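# Four arms build a self-supporting stick ring over well

## Task

Around the centre of the square well (open to the floor below, centred at scene x = 0, y = 0, with edges parallel to x and y) and ringed by four desks that each carry one arm (arm1 at about x=+0.22 y=+0.56 z=+0.72 facing -90 deg; arm2 at x=-0.52 y=+0.50 z=+0.72 facing -90; arm3 at x=-0.22 y=-0.56 z=+0.72 facing +90; arm4 at x=+0.52 y=-0.50 z=+0.72 facing +90; angles counter-clockwise from +x), assemble a closed ring of wooden sticks in which every stick has one end lying on a desk and its other end lying on the neighbouring stick. Sticks may overhang the well, and any number of arms may help. The ring must stand by itself at the end, with no robot supporting any part of it, and afterwards every gripper must be open and every arm moved away from the sticks. Nothing may be knocked over or pushed out of the work area.

## Robot and tools

Robots: four identical i2rt Big YAM arms, arm1 to arm4, one fixed to each desk at the positions listed in the task. Each has six revolute joints, a two-finger gripper and a wrist camera. With joints 1 and 6 at 0 and the hand level and pointing forward, the wrist camera rides on top of the hand looking toward the fingertips. The hand reaches roughly 1.0 m from the joint 1 axis. Joints move at different speeds, so the hand can sweep a wide curve between postures. A room camera, cam_high, views the whole scene.

Frames: a single scene frame, origin on the floor, +z up, well centre at x = 0, y = 0. The hand point lies midway between the fingertips; its z axis runs along the fingers and the fingers close along its y axis. Foot poses are never printed.

execute_actions(actions, cameras): actions is a list holding exactly one action or none. An action is an object keyed by robot name ("arm1", "arm2", "arm3", "arm4"); each value holds "joints", an object of absolute joint targets by name, for that arm alone. These are targets, not offsets. Names, units and ranges: joint1_rad -2.879 to 2.879 (rotates about the foot, positive counter-clockwise seen from above, 0 = arm extends in the foot's facing direction); joint2_rad 0 to 3.141 (shoulder, 0 = upper arm pointing back and about level, positive lifts then brings it forward); joint3_rad 0 to 3.019 (elbow, 0 = folded, positive opens); joint4_rad -1.692 to 1.57 (hand pitch, positive tips fingers up); joint5_rad -1.57 to 1.57 (sideways hand swing, positive toward the arm's right); joint6_rad -2.094 to 2.094 (hand roll, positive clockwise viewed from behind the hand); gripper_m 0 to 0.093, fingertip gap in metres. A joint counts as arrived within ±0.045, 0.14, 0.09, 0.055, 0.03, 0.035 rad (joints 1 to 6) and ±0.003 m for the gripper. Finger force is around 50 to 62 N per pad, lower on some units. All motions in an action start at once and may finish at different times; one action runs at most 15 s. Omitted joints or arms may keep pushing toward earlier targets. Unknown keys or out-of-range numbers cause the whole call to be rejected with nothing moving. cameras lists which images to return (arm1_cam_wrist, arm2_cam_wrist, arm3_cam_wrist, arm4_cam_wrist, cam_high, or "all"); omitted or null means all, [] means none. An empty actions list simply reports state and images.

wait(seconds): 0 to 10 s, commands nothing new and returns state and images.

zoom_image(camera, region): region is [x0, y0, x1, y1] pixels in that camera's most recent full image, origin top-left, at most 504 by 504. Wrist images are 616x616 fisheye; cam_high is 896x504.

finished_scene(scene): ends the current scene, given its integer number, after the last command has been held; irreversible, and reports whether the goal was met. Replying without any tool call also ends things.

Reading results: each result gives per-robot state (joint_positions, joint torques, joint_status, on_its_own) and a "pictures" line naming images in order. Torques are the drives' total output, never zero in free air, offset and scaled per unit and noisy, so treat them as rough load hints. joint_status words: "off_target" = stopped short, may still push; "contact_stop" or "time_out" = target dropped, joint holds where it stopped, except a timed-out joint may keep a nearby target (within 0.375, 0.375, 0.113, 0.225, 0.075, 0.3 rad for joints 1 to 6) and keep pushing, shown in on_its_own, moving there if freed. "joint command not followed" plus a "cause:" line means a self- and inter-arm collision check blocked that arm's joint targets (its gripper command still runs); blocked joints read "not_followed" and may be retried on later actions until valid targets are sent. on_its_own's "held at" is the held target, not the actual position. If a result reports a stop, later motion calls in that same reply are skipped.

Cautions: arms do not halt on contact and can push hard; to relieve a push, command a joint to its reported position. Tiny target changes may not move a joint. Loaded joints sag. Pressing two robots together fails the task and ends the run; hard impacts can too, and the collision check ignores fingers, gripper housings and wrist cameras and may react late. No state line reports robots touching; objects touching robots do not count. Arms act independently and do not wait for each other. Sustained loads heat motors: a MOTOR HOT warning appears from 85 °C, and at 100 °C an OVER-TEMPERATURE FAULT drops that arm and its gripper until cooled, with affected keys marked "limit_stop_at_motor_heat"; resend targets afterwards. Loose objects may get an occasional brief shove. Avoid dropping, slipping, slamming or knocking sticks, and never push anything off the work area. Finish with all grippers open and arms withdrawn, and confirm the ring stands on its own before ending.

Each tool is called after "Request:" by a JSON object that holds its "op" and its "data".

## Session

Request:
{"op": "execute_actions", "data": {"actions": []}}

Scene clock: 0.00 s.
Joint torques (N m, as the arm reports them, + toward a larger angle): no reading
arm1.joint_positions: joint1_rad=-0.481 joint2_rad=+0.585 joint3_rad=+1.407 joint4_rad=-1.280 joint5_rad=+0.137 joint6_rad=+0.107 gripper_m=+0.094
arm1.joint_status: not commanded
arm1.hand: x=+0.0974 y=+0.3743 z=+1.3631 quat_wxyz=(-0.255, -0.759, -0.374, +0.467) (m; scene frame)
arm2.joint_positions: joint1_rad=-0.215 joint2_rad=+0.647 joint3_rad=+1.319 joint4_rad=-1.515 joint5_rad=+0.131 joint6_rad=+0.161 gripper_m=+0.095
arm2.joint_status: not commanded
arm2.hand: x=-0.5722 y=+0.2811 z=+1.2358 quat_wxyz=(-0.201, -0.769, -0.528, +0.298) (m; scene frame)
arm3.joint_positions: joint1_rad=+0.410 joint2_rad=+0.648 joint3_rad=+1.341 joint4_rad=-1.306 joint5_rad=-0.061 joint6_rad=+0.288 gripper_m=+0.094
arm3.joint_status: not commanded
arm3.hand: x=-0.3192 y=-0.3261 z=+1.3151 quat_wxyz=(-0.178, +0.663, -0.589, -0.426) (m; scene frame)
arm4.joint_positions: joint1_rad=-0.286 joint2_rad=+0.462 joint3_rad=+1.452 joint4_rad=-1.230 joint5_rad=-0.226 joint6_rad=+0.093 gripper_m=+0.095
arm4.joint_status: not commanded
arm4.hand: x=+0.5300 y=-0.3381 z=+1.4063 quat_wxyz=(-0.420, +0.492, -0.611, -0.456) (m; scene frame)
pictures: arm1_cam_wrist, arm2_cam_wrist, arm3_cam_wrist, arm4_cam_wrist, cam_high
Images, in order (width x height): arm1_cam_wrist 616x616, arm2_cam_wrist 616x616, arm3_cam_wrist 616x616, arm4_cam_wrist 616x616, cam_high 896x504.

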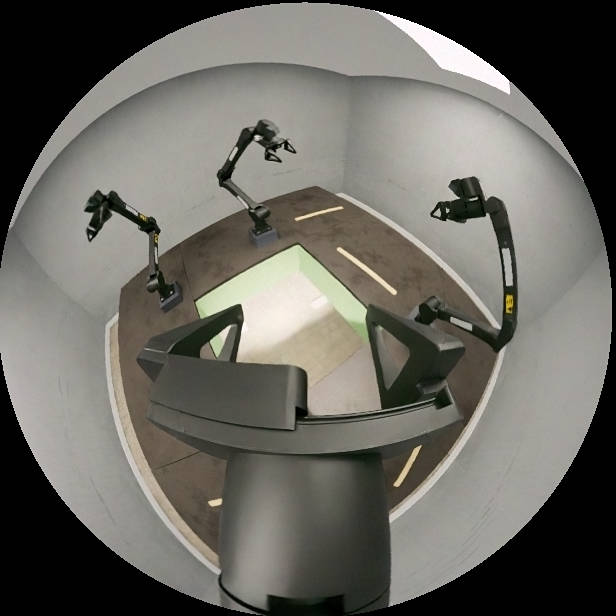

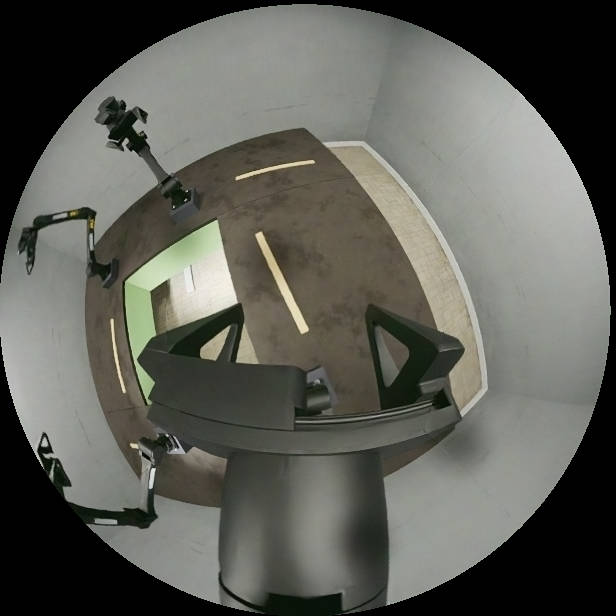

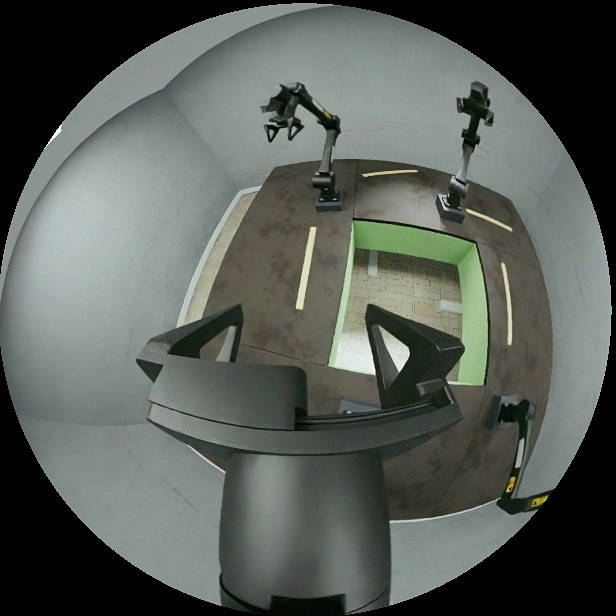

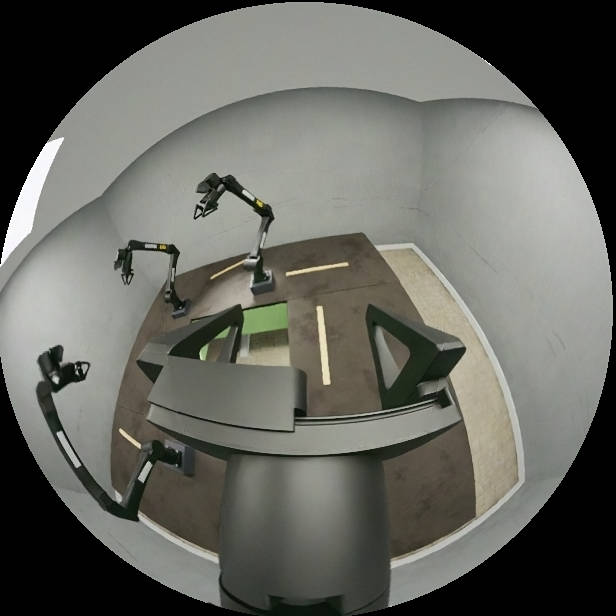

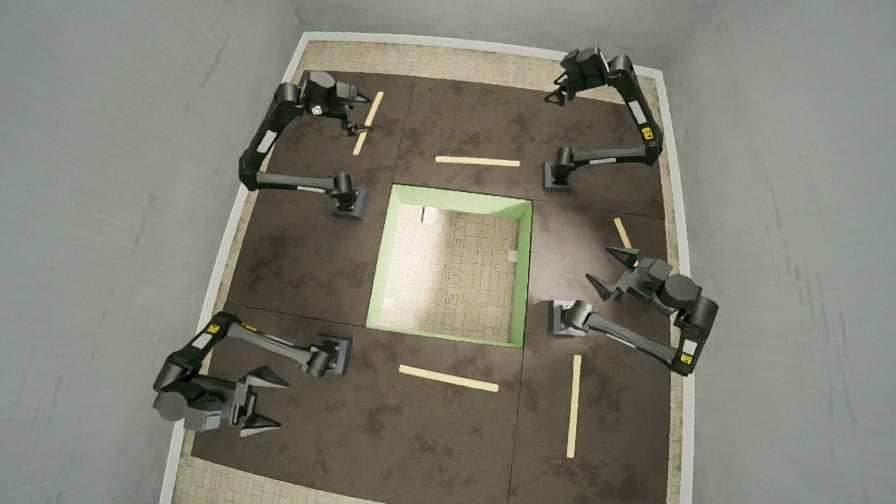

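Request:
{"op": "execute_actions", "data": {"actions": [{"arm1":{"joints":{"joint1_rad":1.75,"joint2_rad":1.2,"joint3_rad":1.1,"joint4_rad":-1.47,"joint5_rad":0,"joint6_rad":0}},"arm2":{"joints":{"joint1_rad":0,"joint2_rad":1.4,"joint3_rad":1.2,"joint4_rad":-1.37,"joint5_rad":0,"joint6_rad":0}},"arm3":{"joints":{"joint1_rad":1.65,"joint2_rad":1.6,"joint3_rad":1.6,"joint4_rad":-1.57,"joint5_rad":0,"joint6_rad":0}},"arm4":{"joints":{"joint1_rad":0,"joint2_rad":1.3,"joint3_rad":0.95,"joint4_rad":-1.22,"joint5_rad":0,"joint6_rad":0}}}]}}

Scene clock: 28.40 s.
Joint torques (N m, as the arm reports them, + toward a larger angle): arm1=[-2.04 -8.11  8.68 -0.7  -0.04 -0.11] | arm2=[ -0.89 -11.71  10.74   1.06  -0.11  -0.23] | arm3=[  0.53 -15.24  11.64   0.33  -0.03  -0.14] | arm4=[-1.03 -9.27  9.53  0.37  0.14 -0.07]
arm1.joint_positions: joint1_rad=+1.751 joint2_rad=+1.211 joint3_rad=+1.082 joint4_rad=-1.453 joint5_rad=+0.000 joint6_rad=+0.009 gripper_m=+0.094
arm1.joint_status: all done
arm1.hand: x=+0.5389 y=+0.6256 z=+1.0067 quat_wxyz=(+0.007, +0.095, -0.995, +0.003) (m; scene frame)
arm2.joint_positions: joint1_rad=-0.002 joint2_rad=+1.402 joint3_rad=+1.195 joint4_rad=-1.379 joint5_rad=+0.003 joint6_rad=+0.013 gripper_m=+0.095
arm2.joint_status: all done
arm2.hand: x=-0.4987 y=+0.1039 z=+0.9562 quat_wxyz=(+0.014, -0.694, -0.720, -0.002) (m; scene frame)
arm3.joint_positions: joint1_rad=+1.660 joint2_rad=+1.614 joint3_rad=+1.587 joint4_rad=-1.558 joint5_rad=+0.001 joint6_rad=+0.008 gripper_m=+0.094
arm3.joint_status: all done
arm3.hand: x=-0.7005 y=-0.5846 z=+1.0490 quat_wxyz=(-0.001, +1.000, +0.022, +0.007) (m; scene frame)
arm4.joint_positions: joint1_rad=-0.003 joint2_rad=+1.277 joint3_rad=+0.942 joint4_rad=-1.220 joint5_rad=-0.003 joint6_rad=+0.012 gripper_m=+0.095
arm4.joint_status: all done
arm4.hand: x=+0.5251 y=-0.1582 z=+0.9256 quat_wxyz=(-0.004, +0.697, -0.717, -0.007) (m; scene frame)
pictures: arm1_cam_wrist, arm2_cam_wrist, arm3_cam_wrist, arm4_cam_wrist, cam_high
Images, in order (width x height): arm1_cam_wrist 616x616, arm2_cam_wrist 616x616, arm3_cam_wrist 616x616, arm4_cam_wrist 616x616, cam_high 896x504.

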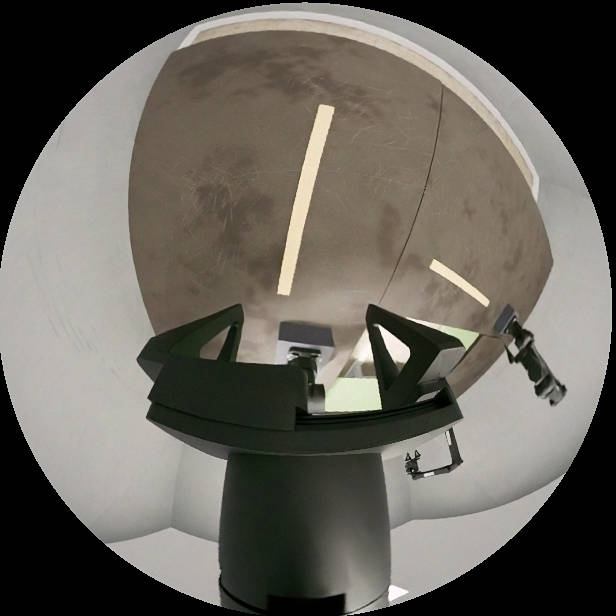

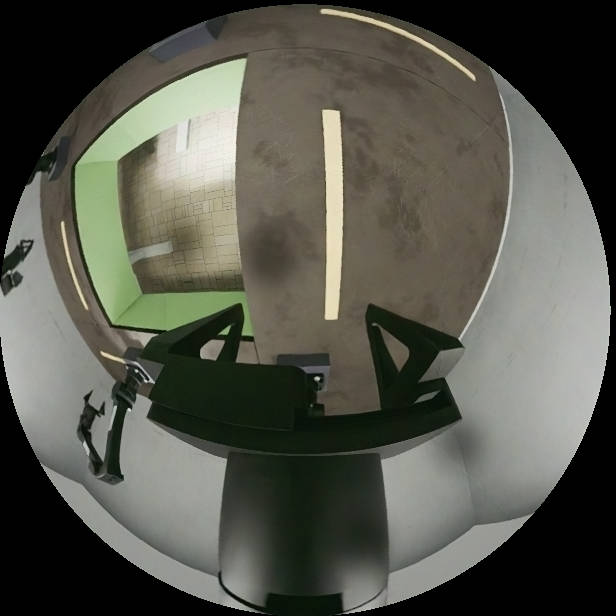

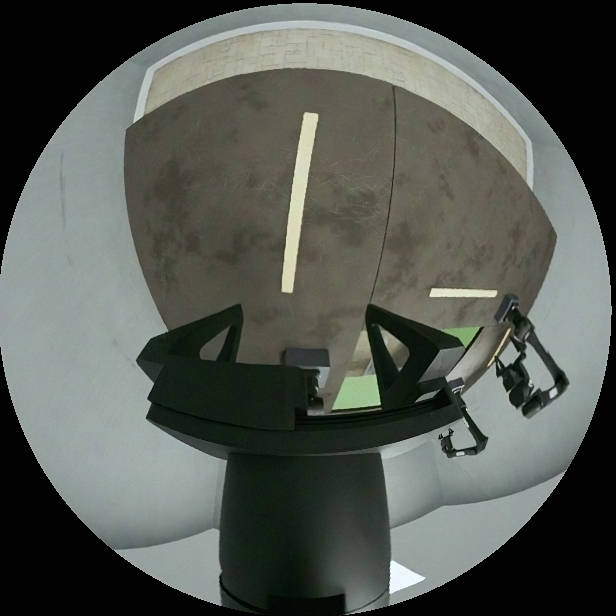

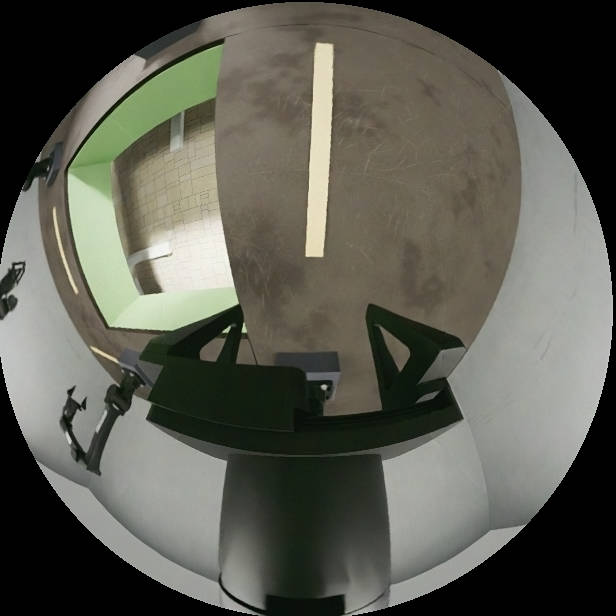

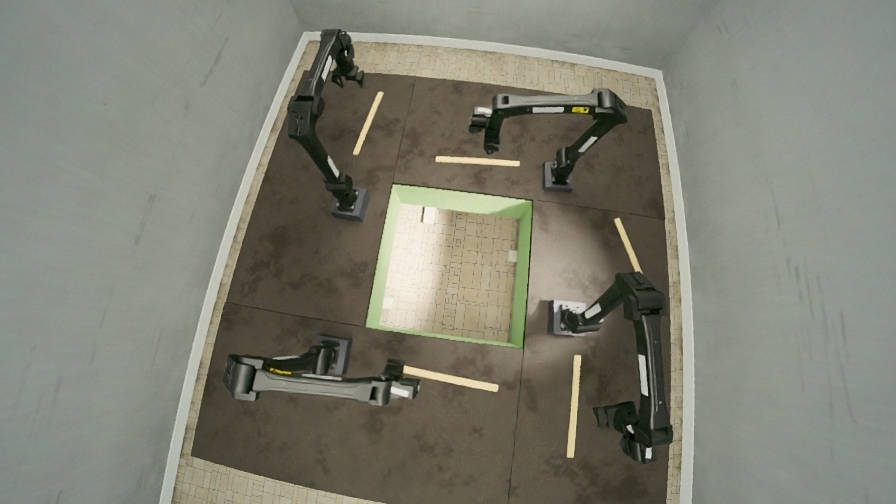

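Request:
{"op": "execute_actions", "data": {"actions": [{"arm1":{"joints":{"joint1_rad":1.8,"joint2_rad":1.54,"joint3_rad":0.6,"joint4_rad":-0.62,"joint6_rad":0.26}},"arm2":{"joints":{"joint1_rad":-0.138,"joint2_rad":1.507,"joint3_rad":0.74,"joint4_rad":-0.79,"joint6_rad":-0.145}},"arm3":{"joints":{"joint1_rad":1.72,"joint2_rad":1.78,"joint3_rad":0.95,"joint4_rad":-0.73,"joint6_rad":0.2}},"arm4":{"joints":{"joint1_rad":-0.06,"joint2_rad":1.8,"joint3_rad":0.97,"joint4_rad":-0.735,"joint6_rad":-0.015}}}]}}

Scene clock: 72.03 s.
Joint torques (N m, as the arm reports them, + toward a larger angle): arm1=[-1.58 -8.67  4.61  0.79 -0.02  0.1 ] | arm2=[ -0.11 -11.24   7.49   1.37  -0.05  -0.23] | arm3=[  0.98 -13.68   6.79   1.25  -0.03   0.04] | arm4=[ -1.02 -15.93   8.53   0.73   0.08  -0.09]
arm1.joint_positions: joint1_rad=+1.798 joint2_rad=+1.549 joint3_rad=+0.593 joint4_rad=-0.638 joint5_rad=+0.000 joint6_rad=+0.250 gripper_m=+0.094
arm1.joint_status: all done
arm1.hand: x=+0.5041 y=+0.6315 z=+0.7457 quat_wxyz=(+0.012, -0.002, -1.000, +0.005) (m; scene frame)
arm2.joint_positions: joint1_rad=-0.146 joint2_rad=+1.513 joint3_rad=+0.741 joint4_rad=-0.803 joint5_rad=+0.002 joint6_rad=-0.132 gripper_m=+0.095
arm2.joint_status: all done
arm2.hand: x=-0.5525 y=+0.1614 z=+0.7665 quat_wxyz=(+0.010, -0.693, -0.721, +0.001) (m; scene frame)
arm3.joint_positions: joint1_rad=+1.721 joint2_rad=+1.787 joint3_rad=+0.954 joint4_rad=-0.742 joint5_rad=+0.001 joint6_rad=+0.191 gripper_m=+0.094
arm3.joint_status: all done
arm3.hand: x=-0.6398 y=-0.6072 z=+0.7566 quat_wxyz=(-0.001, +0.999, -0.039, +0.002) (m; scene frame)
arm4.joint_positions: joint1_rad=-0.061 joint2_rad=+1.786 joint3_rad=+0.942 joint4_rad=-0.745 joint5_rad=-0.002 joint6_rad=-0.003 gripper_m=+0.095
arm4.joint_status: all done
arm4.hand: x=+0.5508 y=-0.0828 z=+0.7390 quat_wxyz=(+0.008, +0.682, -0.731, +0.005) (m; scene frame)
pictures: arm1_cam_wrist, arm2_cam_wrist, arm3_cam_wrist, arm4_cam_wrist, cam_high
Images, in order (width x height): arm1_cam_wrist 616x616, arm2_cam_wrist 616x616, arm3_cam_wrist 616x616, arm4_cam_wrist 616x616, cam_high 896x504.

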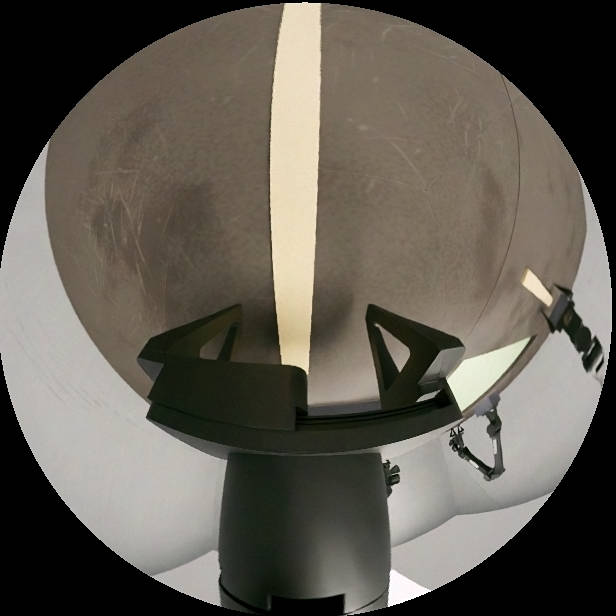

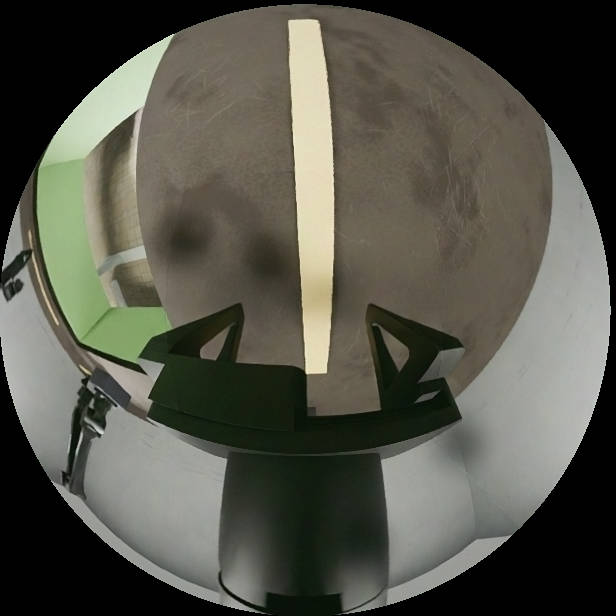

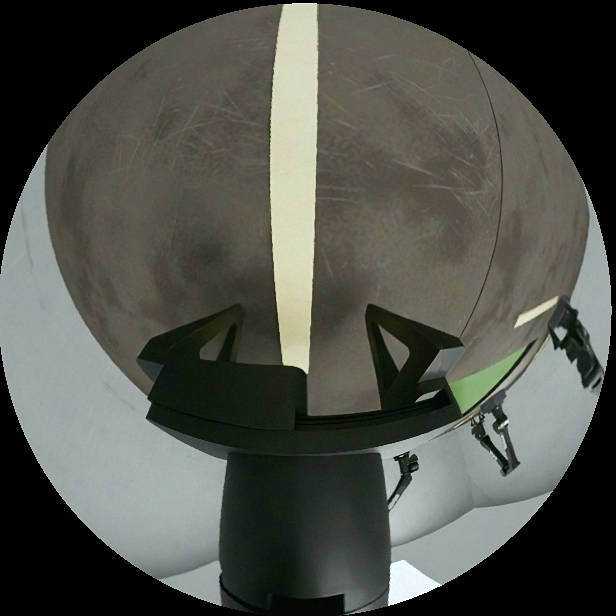

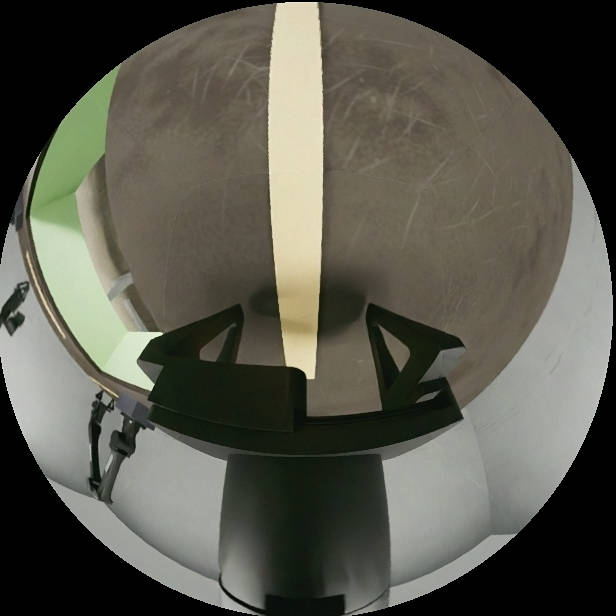

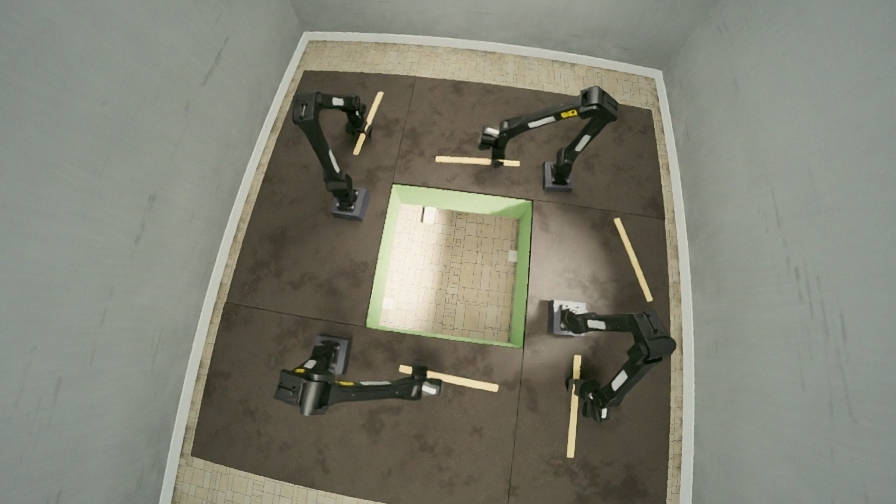

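Request:
{"op": "execute_actions", "data": {"actions": [{"arm1":{"joints":{"joint2_rad":1.68,"joint3_rad":0.72,"joint4_rad":-0.575}},"arm2":{"joints":{"joint1_rad":-0.165,"joint2_rad":1.643,"joint3_rad":0.775,"joint4_rad":-0.685,"joint6_rad":-0.2}},"arm3":{"joints":{"joint2_rad":1.913,"joint3_rad":1.06,"joint4_rad":-0.7}},"arm4":{"joints":{"joint2_rad":1.9,"joint3_rad":1.105,"joint4_rad":-0.75}}}]}}

Scene clock: 97.00 s.
Joint torques (N m, as the arm reports them, + toward a larger angle): arm1=[-1.61 -9.24  5.29  0.49 -0.03  0.07] | arm2=[ -1.6  -11.89   9.18   1.25  -0.07  -0.24] | arm3=[  0.99 -12.62   9.15   1.16  -0.02   0.03] | arm4=[ -1.2  -16.7    9.04   0.24   0.08  -0.08]
arm1.joint_positions: joint1_rad=+1.798 joint2_rad=+1.670 joint3_rad=+0.701 joint4_rad=-0.587 joint5_rad=+0.000 joint6_rad=+0.250 gripper_m=+0.094
arm1.joint_status: all done
arm1.hand: x=+0.5534 y=+0.6439 z=+0.7326 quat_wxyz=(-0.006, -0.002, -1.000, +0.001) (m; scene frame)
arm2.joint_positions: joint1_rad=-0.159 joint2_rad=+1.644 joint3_rad=+0.747 joint4_rad=-0.698 joint5_rad=+0.002 joint6_rad=-0.186 gripper_m=+0.095
arm2.joint_status: all done
arm2.hand: x=-0.5586 y=+0.1527 z=+0.7254 quat_wxyz=(+0.015, -0.678, -0.735, -0.007) (m; scene frame)
arm3.joint_positions: joint1_rad=+1.721 joint2_rad=+1.886 joint3_rad=+1.035 joint4_rad=-0.707 joint5_rad=+0.001 joint6_rad=+0.191 gripper_m=+0.094
arm3.joint_status: all done
arm3.hand: x=-0.6730 y=-0.6110 z=+0.7358 quat_wxyz=(+0.000, +0.999, -0.039, -0.007) (m; scene frame)
arm4.joint_positions: joint1_rad=-0.061 joint2_rad=+1.874 joint3_rad=+1.076 joint4_rad=-0.746 joint5_rad=-0.002 joint6_rad=-0.003 gripper_m=+0.095
arm4.joint_status: all done
arm4.hand: x=+0.5548 y=-0.0286 z=+0.7367 quat_wxyz=(-0.009, +0.682, -0.731, -0.010) (m; scene frame)
pictures: arm1_cam_wrist, arm2_cam_wrist, arm3_cam_wrist, arm4_cam_wrist, cam_high
Images, in order (width x height): arm1_cam_wrist 616x616, arm2_cam_wrist 616x616, arm3_cam_wrist 616x616, arm4_cam_wrist 616x616, cam_high 896x504.

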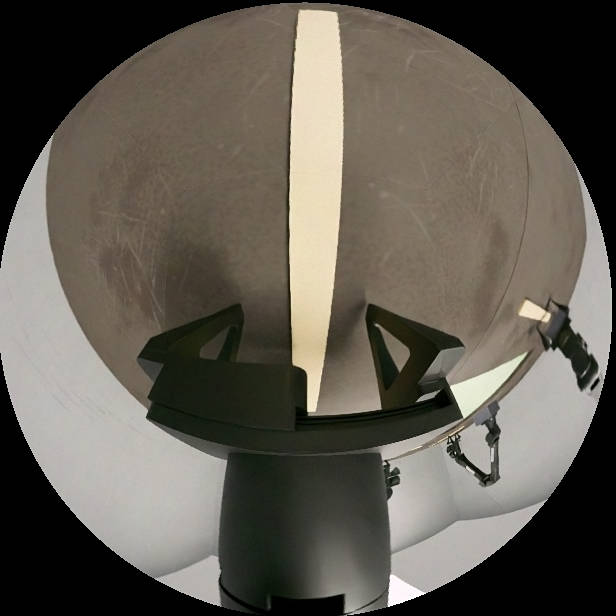

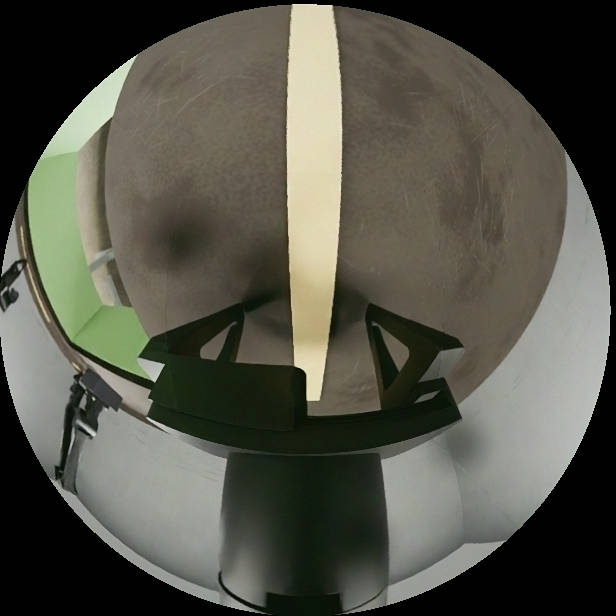

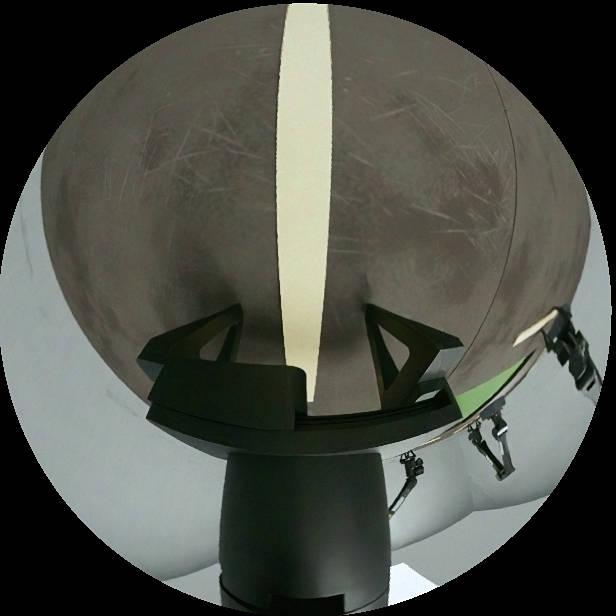

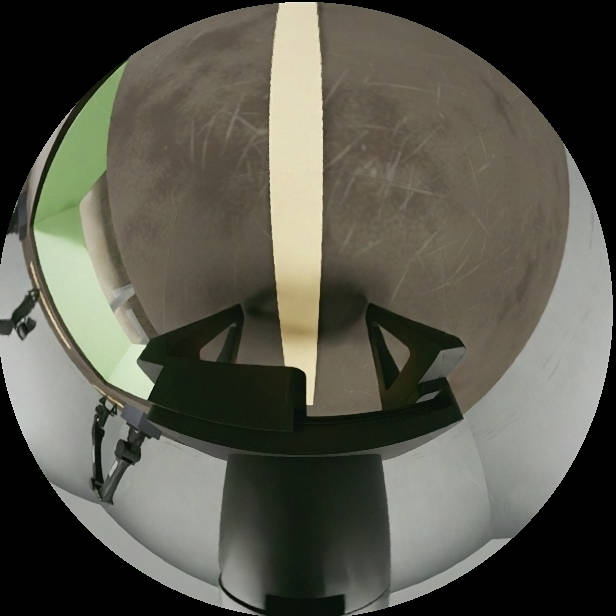

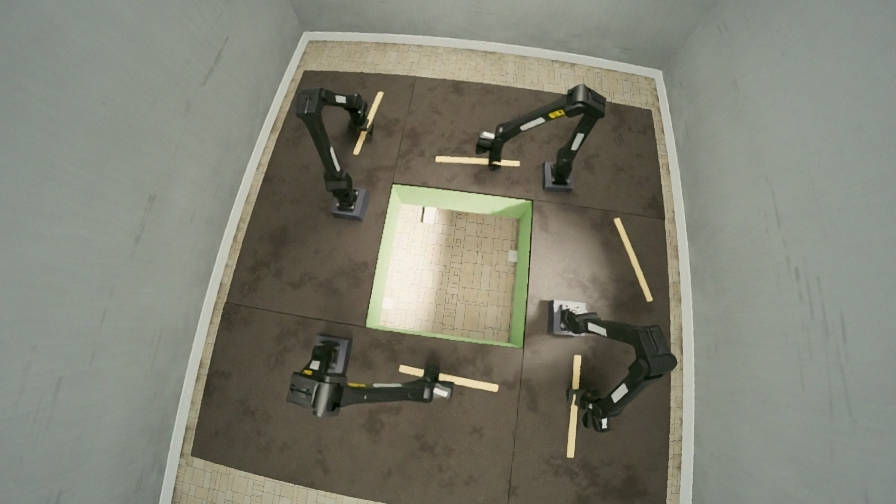

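Request:
{"op": "execute_actions", "data": {"actions": [{"arm1":{"joints":{"joint2_rad":1.7,"joint6_rad":0.3,"gripper_m":0}},"arm2":{"joints":{"gripper_m":0}},"arm3":{"joints":{"joint2_rad":1.925,"gripper_m":0}},"arm4":{"joints":{"joint2_rad":1.925,"gripper_m":0}}}], "cameras": ["arm1_cam_wrist","arm4_cam_wrist"]}}

Scene clock: 104.03 s.
Joint torques (N m, as the arm reports them, + toward a larger angle): arm1=[-1.58 -8.92  5.25  0.55 -0.06  0.15] | arm2=[ -1.67 -11.73   9.38   1.25  -0.07  -0.23] | arm3=[  1.04 -11.81   9.14   1.11  -0.03   0.04] | arm4=[ -1.11 -15.7    8.94   0.25  -0.11  -0.07]
arm1.joint_positions: joint1_rad=+1.798 joint2_rad=+1.682 joint3_rad=+0.701 joint4_rad=-0.587 joint5_rad=+0.000 joint6_rad=+0.284 gripper_m=+0.027
arm1.joint_status: gripper_m off_target (ended at +0.027, target +0.000); the others done
arm1.hand: x=+0.5512 y=+0.6432 z=+0.7288 quat_wxyz=(-0.001, -0.019, -1.000, +0.002) (m; scene frame)
arm2.joint_positions: joint1_rad=-0.159 joint2_rad=+1.644 joint3_rad=+0.747 joint4_rad=-0.698 joint5_rad=+0.001 joint6_rad=-0.187 gripper_m=+0.027
arm2.joint_status: gripper_m off_target (ended at +0.027, target +0.000)
arm2.hand: x=-0.5585 y=+0.1527 z=+0.7254 quat_wxyz=(+0.015, -0.678, -0.735, -0.007) (m; scene frame)
arm3.joint_positions: joint1_rad=+1.721 joint2_rad=+1.886 joint3_rad=+1.035 joint4_rad=-0.707 joint5_rad=+0.001 joint6_rad=+0.192 gripper_m=+0.027
arm3.joint_status: gripper_m off_target (ended at +0.027, target +0.000); the others done
arm3.hand: x=-0.6730 y=-0.6110 z=+0.7358 quat_wxyz=(+0.000, +0.999, -0.040, -0.007) (m; scene frame)
arm4.joint_positions: joint1_rad=-0.061 joint2_rad=+1.884 joint3_rad=+1.076 joint4_rad=-0.746 joint5_rad=+0.002 joint6_rad=-0.005 gripper_m=+0.028
arm4.joint_status: gripper_m off_target (ended at +0.028, target +0.000); the others done
arm4.hand: x=+0.5554 y=-0.0300 z=+0.7324 quat_wxyz=(-0.007, +0.683, -0.731, -0.005) (m; scene frame)
pictures: arm1_cam_wrist, arm4_cam_wrist
Images, in order (width x height): arm1_cam_wrist 616x616, arm4_cam_wrist 616x616.

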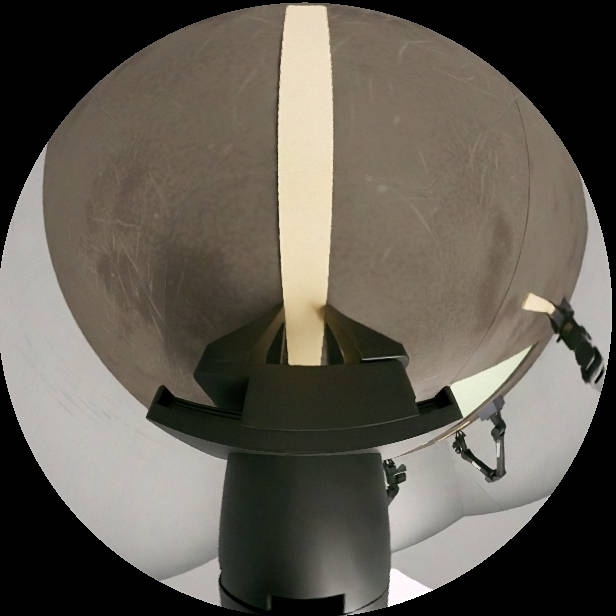

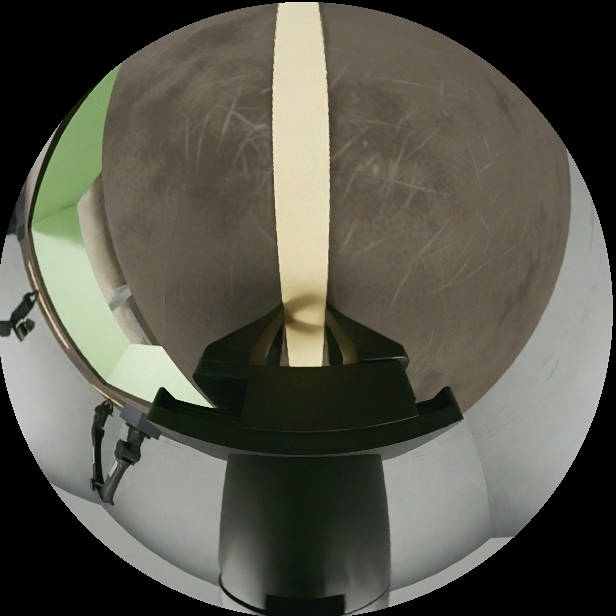

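Request:
{"op": "execute_actions", "data": {"actions": [{"arm1":{"joints":{"joint2_rad":1.3,"joint3_rad":0.62,"joint4_rad":-0.7}},"arm2":{"joints":{"joint2_rad":1.4,"joint4_rad":-0.84}},"arm3":{"joints":{"joint2_rad":1.25,"joint3_rad":0.7,"joint4_rad":-0.8}},"arm4":{"joints":{"joint2_rad":1.5,"joint3_rad":0.9,"joint4_rad":-0.84}}}], "cameras": ["cam_high"]}}

Request:
{"op": "execute_actions", "data": {"actions": [{"arm1":{"joints":{"joint1_rad":-0.685,"joint5_rad":-0.114,"joint6_rad":-0.675}},"arm3":{"joints":{"joint1_rad":-0.628,"joint5_rad":-0.114,"joint6_rad":-0.675}}}], "cameras": ["cam_high"]}}

Scene clock: 130.90 s.
Joint torques (N m, as the arm reports them, + toward a larger angle): arm1=[-1.82 -6.23  6.98 -0.15 -0.04  0.08] | arm2=[-1.49 -8.88 11.4   0.41 -0.06 -0.23] | arm3=[ 0.91 -7.1   9.17  1.16 -0.03  0.03] | arm4=[ -1.07 -13.3    8.2    0.47  -0.11  -0.07]
arm1.joint_positions: joint1_rad=+1.798 joint2_rad=+1.293 joint3_rad=+0.604 joint4_rad=-0.689 joint5_rad=+0.000 joint6_rad=+0.290 gripper_m=+0.027
arm1.joint_status: all done
arm1.hand: x=+0.5327 y=+0.6390 z=+0.8219 quat_wxyz=(-0.092, -0.022, -0.995, -0.023) (m; scene frame)
arm2.joint_positions: joint1_rad=-0.159 joint2_rad=+1.389 joint3_rad=+0.747 joint4_rad=-0.829 joint5_rad=+0.001 joint6_rad=-0.187 gripper_m=+0.027
arm2.joint_status: all done
arm2.hand: x=-0.5574 y=+0.1514 z=+0.8080 quat_wxyz=(-0.021, -0.677, -0.734, +0.042) (m; scene frame)
arm3.joint_positions: joint1_rad=+1.721 joint2_rad=+1.251 joint3_rad=+0.702 joint4_rad=-0.797 joint5_rad=+0.001 joint6_rad=+0.192 gripper_m=+0.027
arm3.joint_status: all done
arm3.hand: x=-0.5628 y=-0.5986 z=+0.8718 quat_wxyz=(+0.016, +0.993, -0.039, -0.112) (m; scene frame)
arm4.joint_positions: joint1_rad=-0.061 joint2_rad=+1.490 joint3_rad=+0.899 joint4_rad=-0.838 joint5_rad=+0.002 joint6_rad=-0.005 gripper_m=+0.028
arm4.joint_status: all done
arm4.hand: x=+0.5510 y=-0.0901 z=+0.8416 quat_wxyz=(-0.053, +0.681, -0.729, -0.047) (m; scene frame)
pictures: cam_high
Images, in order (width x height): cam_high 896x504.

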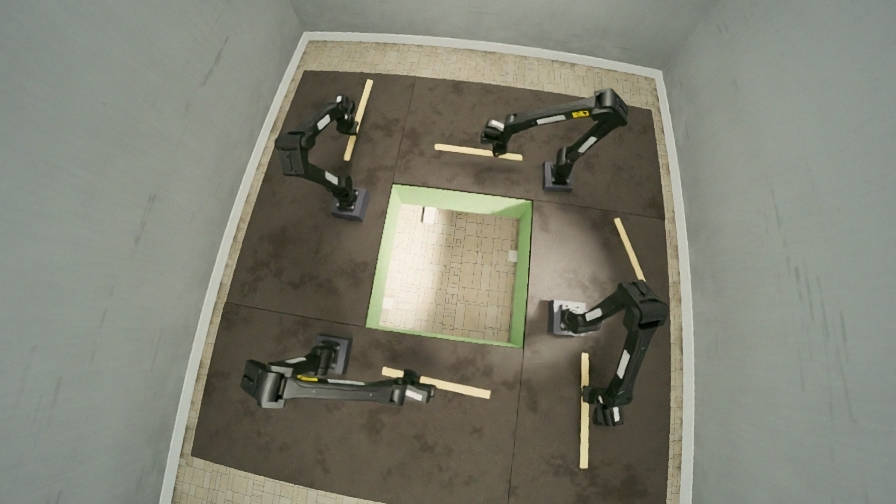

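Scene clock: 133.50 s.
Joint torques (N m, as the arm reports them, + toward a larger angle): arm1=[-1.85 -6.    7.16  0.   -0.27 -0.14] | arm2=[-1.43 -9.12 11.34  0.4  -0.05 -0.23] | arm3=[ 0.8  -7.3   9.29  1.21 -0.23 -0.18] | arm4=[ -0.98 -13.53   8.13   0.5   -0.11  -0.03]
arm1.joint_positions: joint1_rad=-0.684 joint2_rad=+1.294 joint3_rad=+0.604 joint4_rad=-0.689 joint5_rad=-0.112 joint6_rad=-0.665 gripper_m=+0.027
arm1.joint_status: all done
arm1.hand: x=+0.0311 y=+0.2927 z=+0.8254 quat_wxyz=(-0.068, -0.699, -0.706, +0.091) (m; scene frame)
arm2.joint_positions: joint1_rad=-0.159 joint2_rad=+1.389 joint3_rad=+0.747 joint4_rad=-0.829 joint5_rad=+0.001 joint6_rad=-0.187 gripper_m=+0.027
arm2.joint_status: not commanded
arm2.hand: x=-0.5574 y=+0.1514 z=+0.8080 quat_wxyz=(-0.021, -0.677, -0.734, +0.042) (m; scene frame)
arm3.joint_positions: joint1_rad=-0.625 joint2_rad=+1.251 joint3_rad=+0.702 joint4_rad=-0.797 joint5_rad=-0.113 joint6_rad=-0.666 gripper_m=+0.027
arm3.joint_status: all done
arm3.hand: x=-0.0179 y=-0.2742 z=+0.8728 quat_wxyz=(-0.105, +0.707, -0.696, -0.070) (m; scene frame)
arm4.joint_positions: joint1_rad=-0.061 joint2_rad=+1.490 joint3_rad=+0.899 joint4_rad=-0.838 joint5_rad=+0.002 joint6_rad=-0.009 gripper_m=+0.028
arm4.joint_status: not commanded
arm4.hand: x=+0.5510 y=-0.0901 z=+0.8416 quat_wxyz=(-0.053, +0.682, -0.728, -0.047) (m; scene frame)
pictures: cam_high
Images, in order (width x height): cam_high 896x504.

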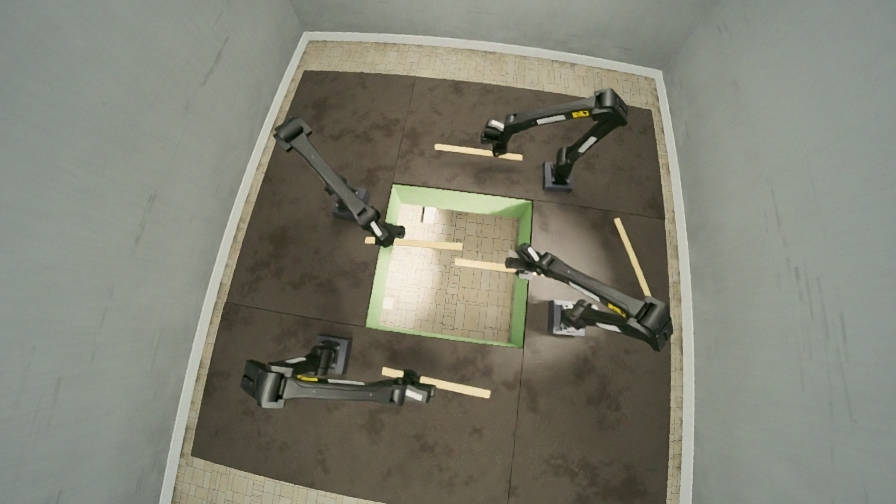

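Request:
{"op": "execute_actions", "data": {"actions": [{"arm1":{"joints":{"joint1_rad":-0.44,"joint2_rad":1.5,"joint3_rad":0.62,"joint4_rad":-0.455,"joint5_rad":-0.09,"joint6_rad":-0.43}},"arm3":{"joints":{"joint1_rad":-0.38,"joint2_rad":1.49,"joint3_rad":0.62,"joint4_rad":-0.49,"joint5_rad":-0.09,"joint6_rad":-0.43}},"arm2":{"joints":{"joint1_rad":0.1,"joint2_rad":1.55,"joint3_rad":0.92,"joint5_rad":-0.185,"joint6_rad":-1.3}},"arm4":{"joints":{"joint1_rad":0.15,"joint5_rad":-0.185,"joint6_rad":-1.3}}}], "cameras": ["cam_high"]}}

Request:
{"op": "execute_actions", "data": {"actions": [{"arm2":{"joints":{"joint1_rad":0.49,"joint2_rad":1.833,"joint3_rad":1.11,"joint4_rad":-0.695,"joint6_rad":-1.03}},"arm4":{"joints":{"joint1_rad":0.568,"joint2_rad":1.85,"joint3_rad":1.13,"joint4_rad":-0.71,"joint6_rad":-1.005}}}]}}

Scene clock: 158.30 s.
Joint torques (N m, as the arm reports them, + toward a larger angle): arm1=[-2.17 -9.01  5.9   1.21 -0.19  0.06] | arm2=[ -1.51 -12.01  11.44   0.45  -0.25  -0.24] | arm3=[ 1.19 -8.73  7.31  1.82 -0.06  0.05] | arm4=[ -1.62 -13.2    8.14   0.47  -0.33  -0.06]
arm1.joint_positions: joint1_rad=-0.434 joint2_rad=+1.502 joint3_rad=+0.604 joint4_rad=-0.478 joint5_rad=-0.089 joint6_rad=-0.440 gripper_m=+0.027
arm1.joint_status: all done
arm1.hand: x=+0.0896 y=+0.2343 z=+0.7693 quat_wxyz=(-0.077, -0.691, -0.715, +0.078) (m; scene frame)
arm2.joint_positions: joint1_rad=+0.107 joint2_rad=+1.547 joint3_rad=+0.888 joint4_rad=-0.834 joint5_rad=-0.183 joint6_rad=-1.287 gripper_m=+0.027
arm2.joint_status: all done
arm2.hand: x=-0.4255 y=+0.1080 z=+0.7989 quat_wxyz=(-0.091, -0.059, -0.994, +0.015) (m; scene frame)
arm3.joint_positions: joint1_rad=-0.379 joint2_rad=+1.488 joint3_rad=+0.620 joint4_rad=-0.506 joint5_rad=-0.091 joint6_rad=-0.439 gripper_m=+0.027
arm3.joint_status: all done
arm3.hand: x=-0.0879 y=-0.2310 z=+0.7810 quat_wxyz=(-0.077, +0.714, -0.692, -0.077) (m; scene frame)
arm4.joint_positions: joint1_rad=+0.156 joint2_rad=+1.490 joint3_rad=+0.899 joint4_rad=-0.838 joint5_rad=-0.184 joint6_rad=-1.288 gripper_m=+0.028
arm4.joint_status: all done
arm4.hand: x=+0.4307 y=-0.0979 z=+0.8445 quat_wxyz=(-0.050, +0.991, -0.063, -0.105) (m; scene frame)
pictures: cam_high
Images, in order (width x height): cam_high 896x504.

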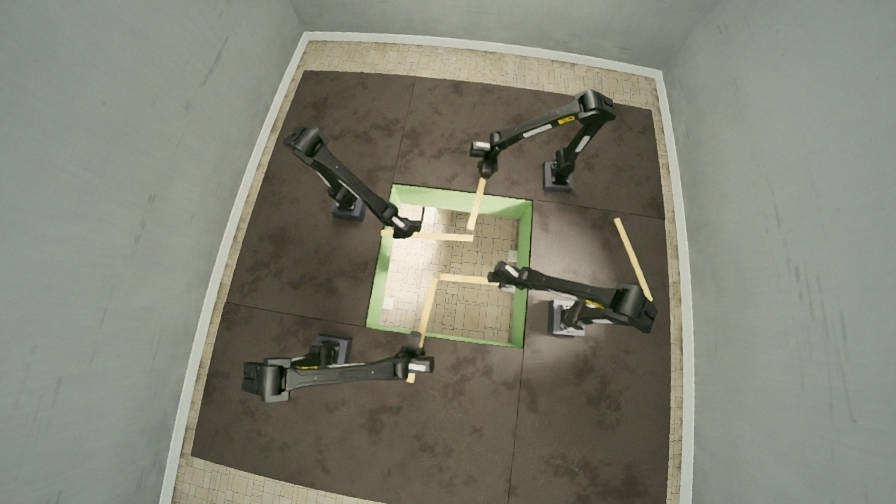

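Scene clock: 160.10 s.
Joint torques (N m, as the arm reports them, + toward a larger angle): arm1=[-2.17 -8.54  5.79  1.41 -0.19  0.06] | arm2=[ -1.05 -15.14   9.66   0.97  -0.11   0.07] | arm3=[ 1.25 -8.28  7.46  1.84 -0.18 -0.03] | arm4=[ -1.15 -18.61   8.9    0.56  -0.33   0.14]
arm1.joint_positions: joint1_rad=-0.434 joint2_rad=+1.502 joint3_rad=+0.604 joint4_rad=-0.477 joint5_rad=-0.089 joint6_rad=-0.439 gripper_m=+0.027
arm1.joint_status: not commanded
arm1.hand: x=+0.0896 y=+0.2341 z=+0.7693 quat_wxyz=(-0.077, -0.691, -0.714, +0.078) (m; scene frame)
arm2.joint_positions: joint1_rad=+0.494 joint2_rad=+1.827 joint3_rad=+1.094 joint4_rad=-0.698 joint5_rad=-0.187 joint6_rad=-1.043 gripper_m=+0.027
arm2.joint_status: all done
arm2.hand: x=-0.2332 y=+0.0883 z=+0.7448 quat_wxyz=(-0.109, +0.015, -0.994, +0.008) (m; scene frame)
arm3.joint_positions: joint1_rad=-0.379 joint2_rad=+1.488 joint3_rad=+0.619 joint4_rad=-0.506 joint5_rad=-0.089 joint6_rad=-0.431 gripper_m=+0.027
arm3.joint_status: not commanded
arm3.hand: x=-0.0877 y=-0.2315 z=+0.7808 quat_wxyz=(-0.076, +0.711, -0.695, -0.077) (m; scene frame)
arm4.joint_positions: joint1_rad=+0.569 joint2_rad=+1.838 joint3_rad=+1.110 joint4_rad=-0.710 joint5_rad=-0.184 joint6_rad=-1.017 gripper_m=+0.028
arm4.joint_status: all done
arm4.hand: x=+0.2273 y=-0.0880 z=+0.7669 quat_wxyz=(-0.007, +0.994, +0.007, -0.113) (m; scene frame)
pictures: arm1_cam_wrist, arm2_cam_wrist, arm3_cam_wrist, arm4_cam_wrist, cam_high
Images, in order (width x height): arm1_cam_wrist 616x616, arm2_cam_wrist 616x616, arm3_cam_wrist 616x616, arm4_cam_wrist 616x616, cam_high 896x504.

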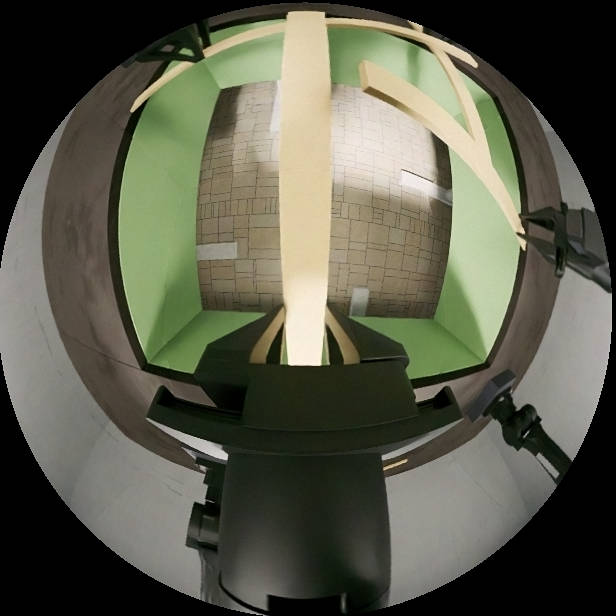

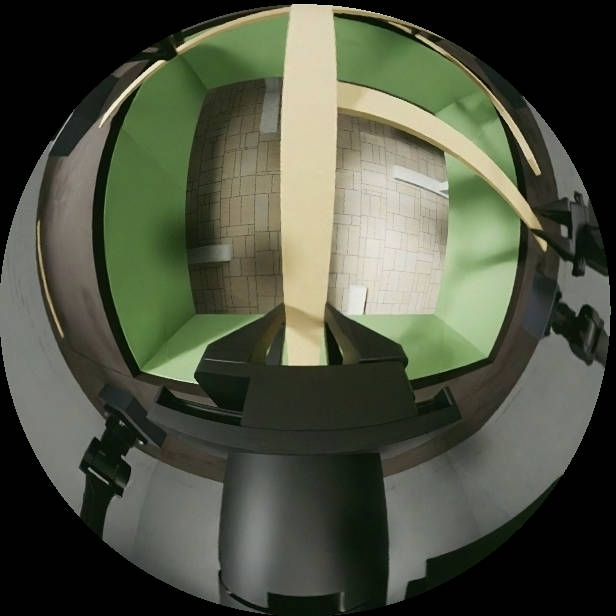

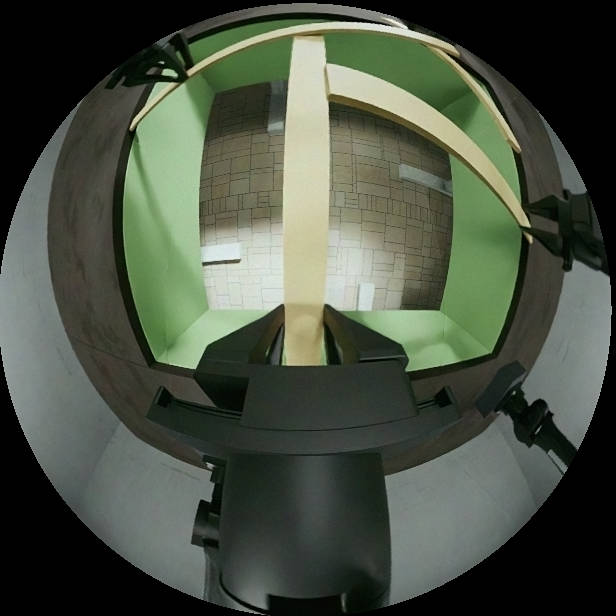

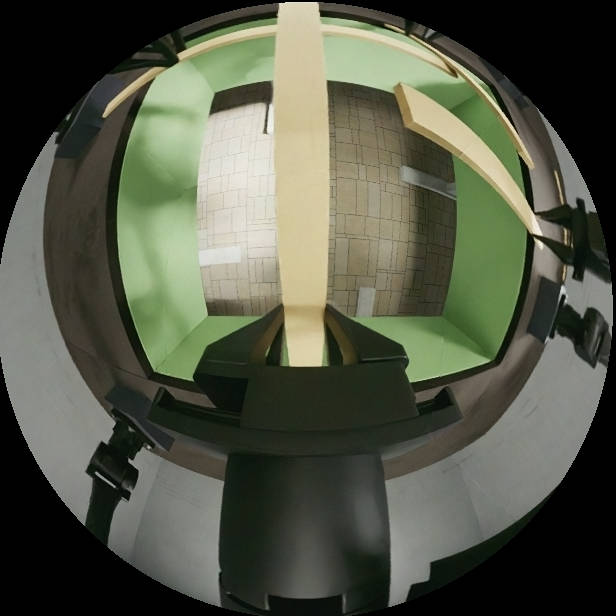

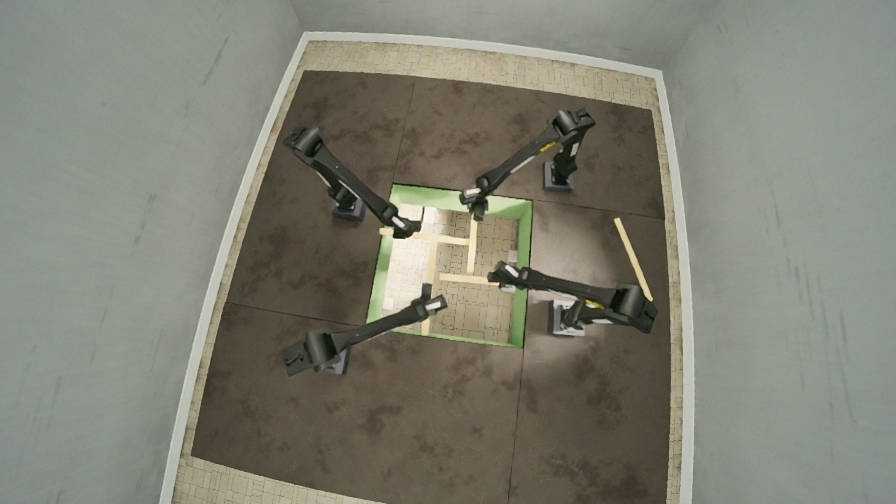

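Request:
{"op": "zoom_image", "data": {"camera": "cam_high", "region": [350,170,550,360]}}

Request:
{"op": "zoom_image", "data": {"camera": "arm3_cam_wrist", "region": [100,0,560,280]}}

Request:
{"op": "zoom_image", "data": {"camera": "arm1_cam_wrist", "region": [100,0,560,280]}}

Region (350, 170, 550, 360) of cam_high's 896x504 image, scaled by 2.520, with more detail than that image has; it fills the top 479 rows of this view, and the rest is white.

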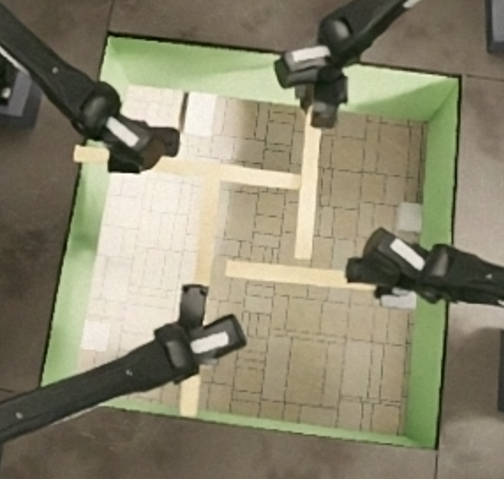

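Region (100, 0, 560, 280) of arm3_cam_wrist's 616x616 image, scaled by 1.096, with more detail than that image has; it fills the top 307 rows of this view, and the rest is white.

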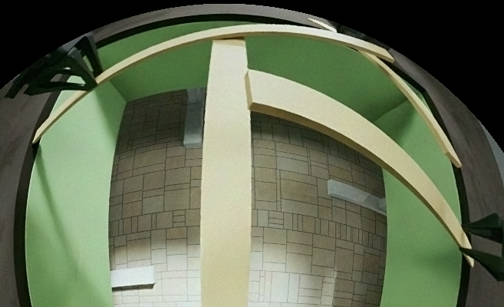

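Region (100, 0, 560, 280) of arm1_cam_wrist's 616x616 image, scaled by 1.096, with more detail than that image has; it fills the top 307 rows of this view, and the rest is white.

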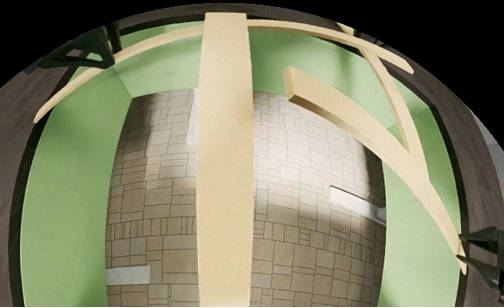

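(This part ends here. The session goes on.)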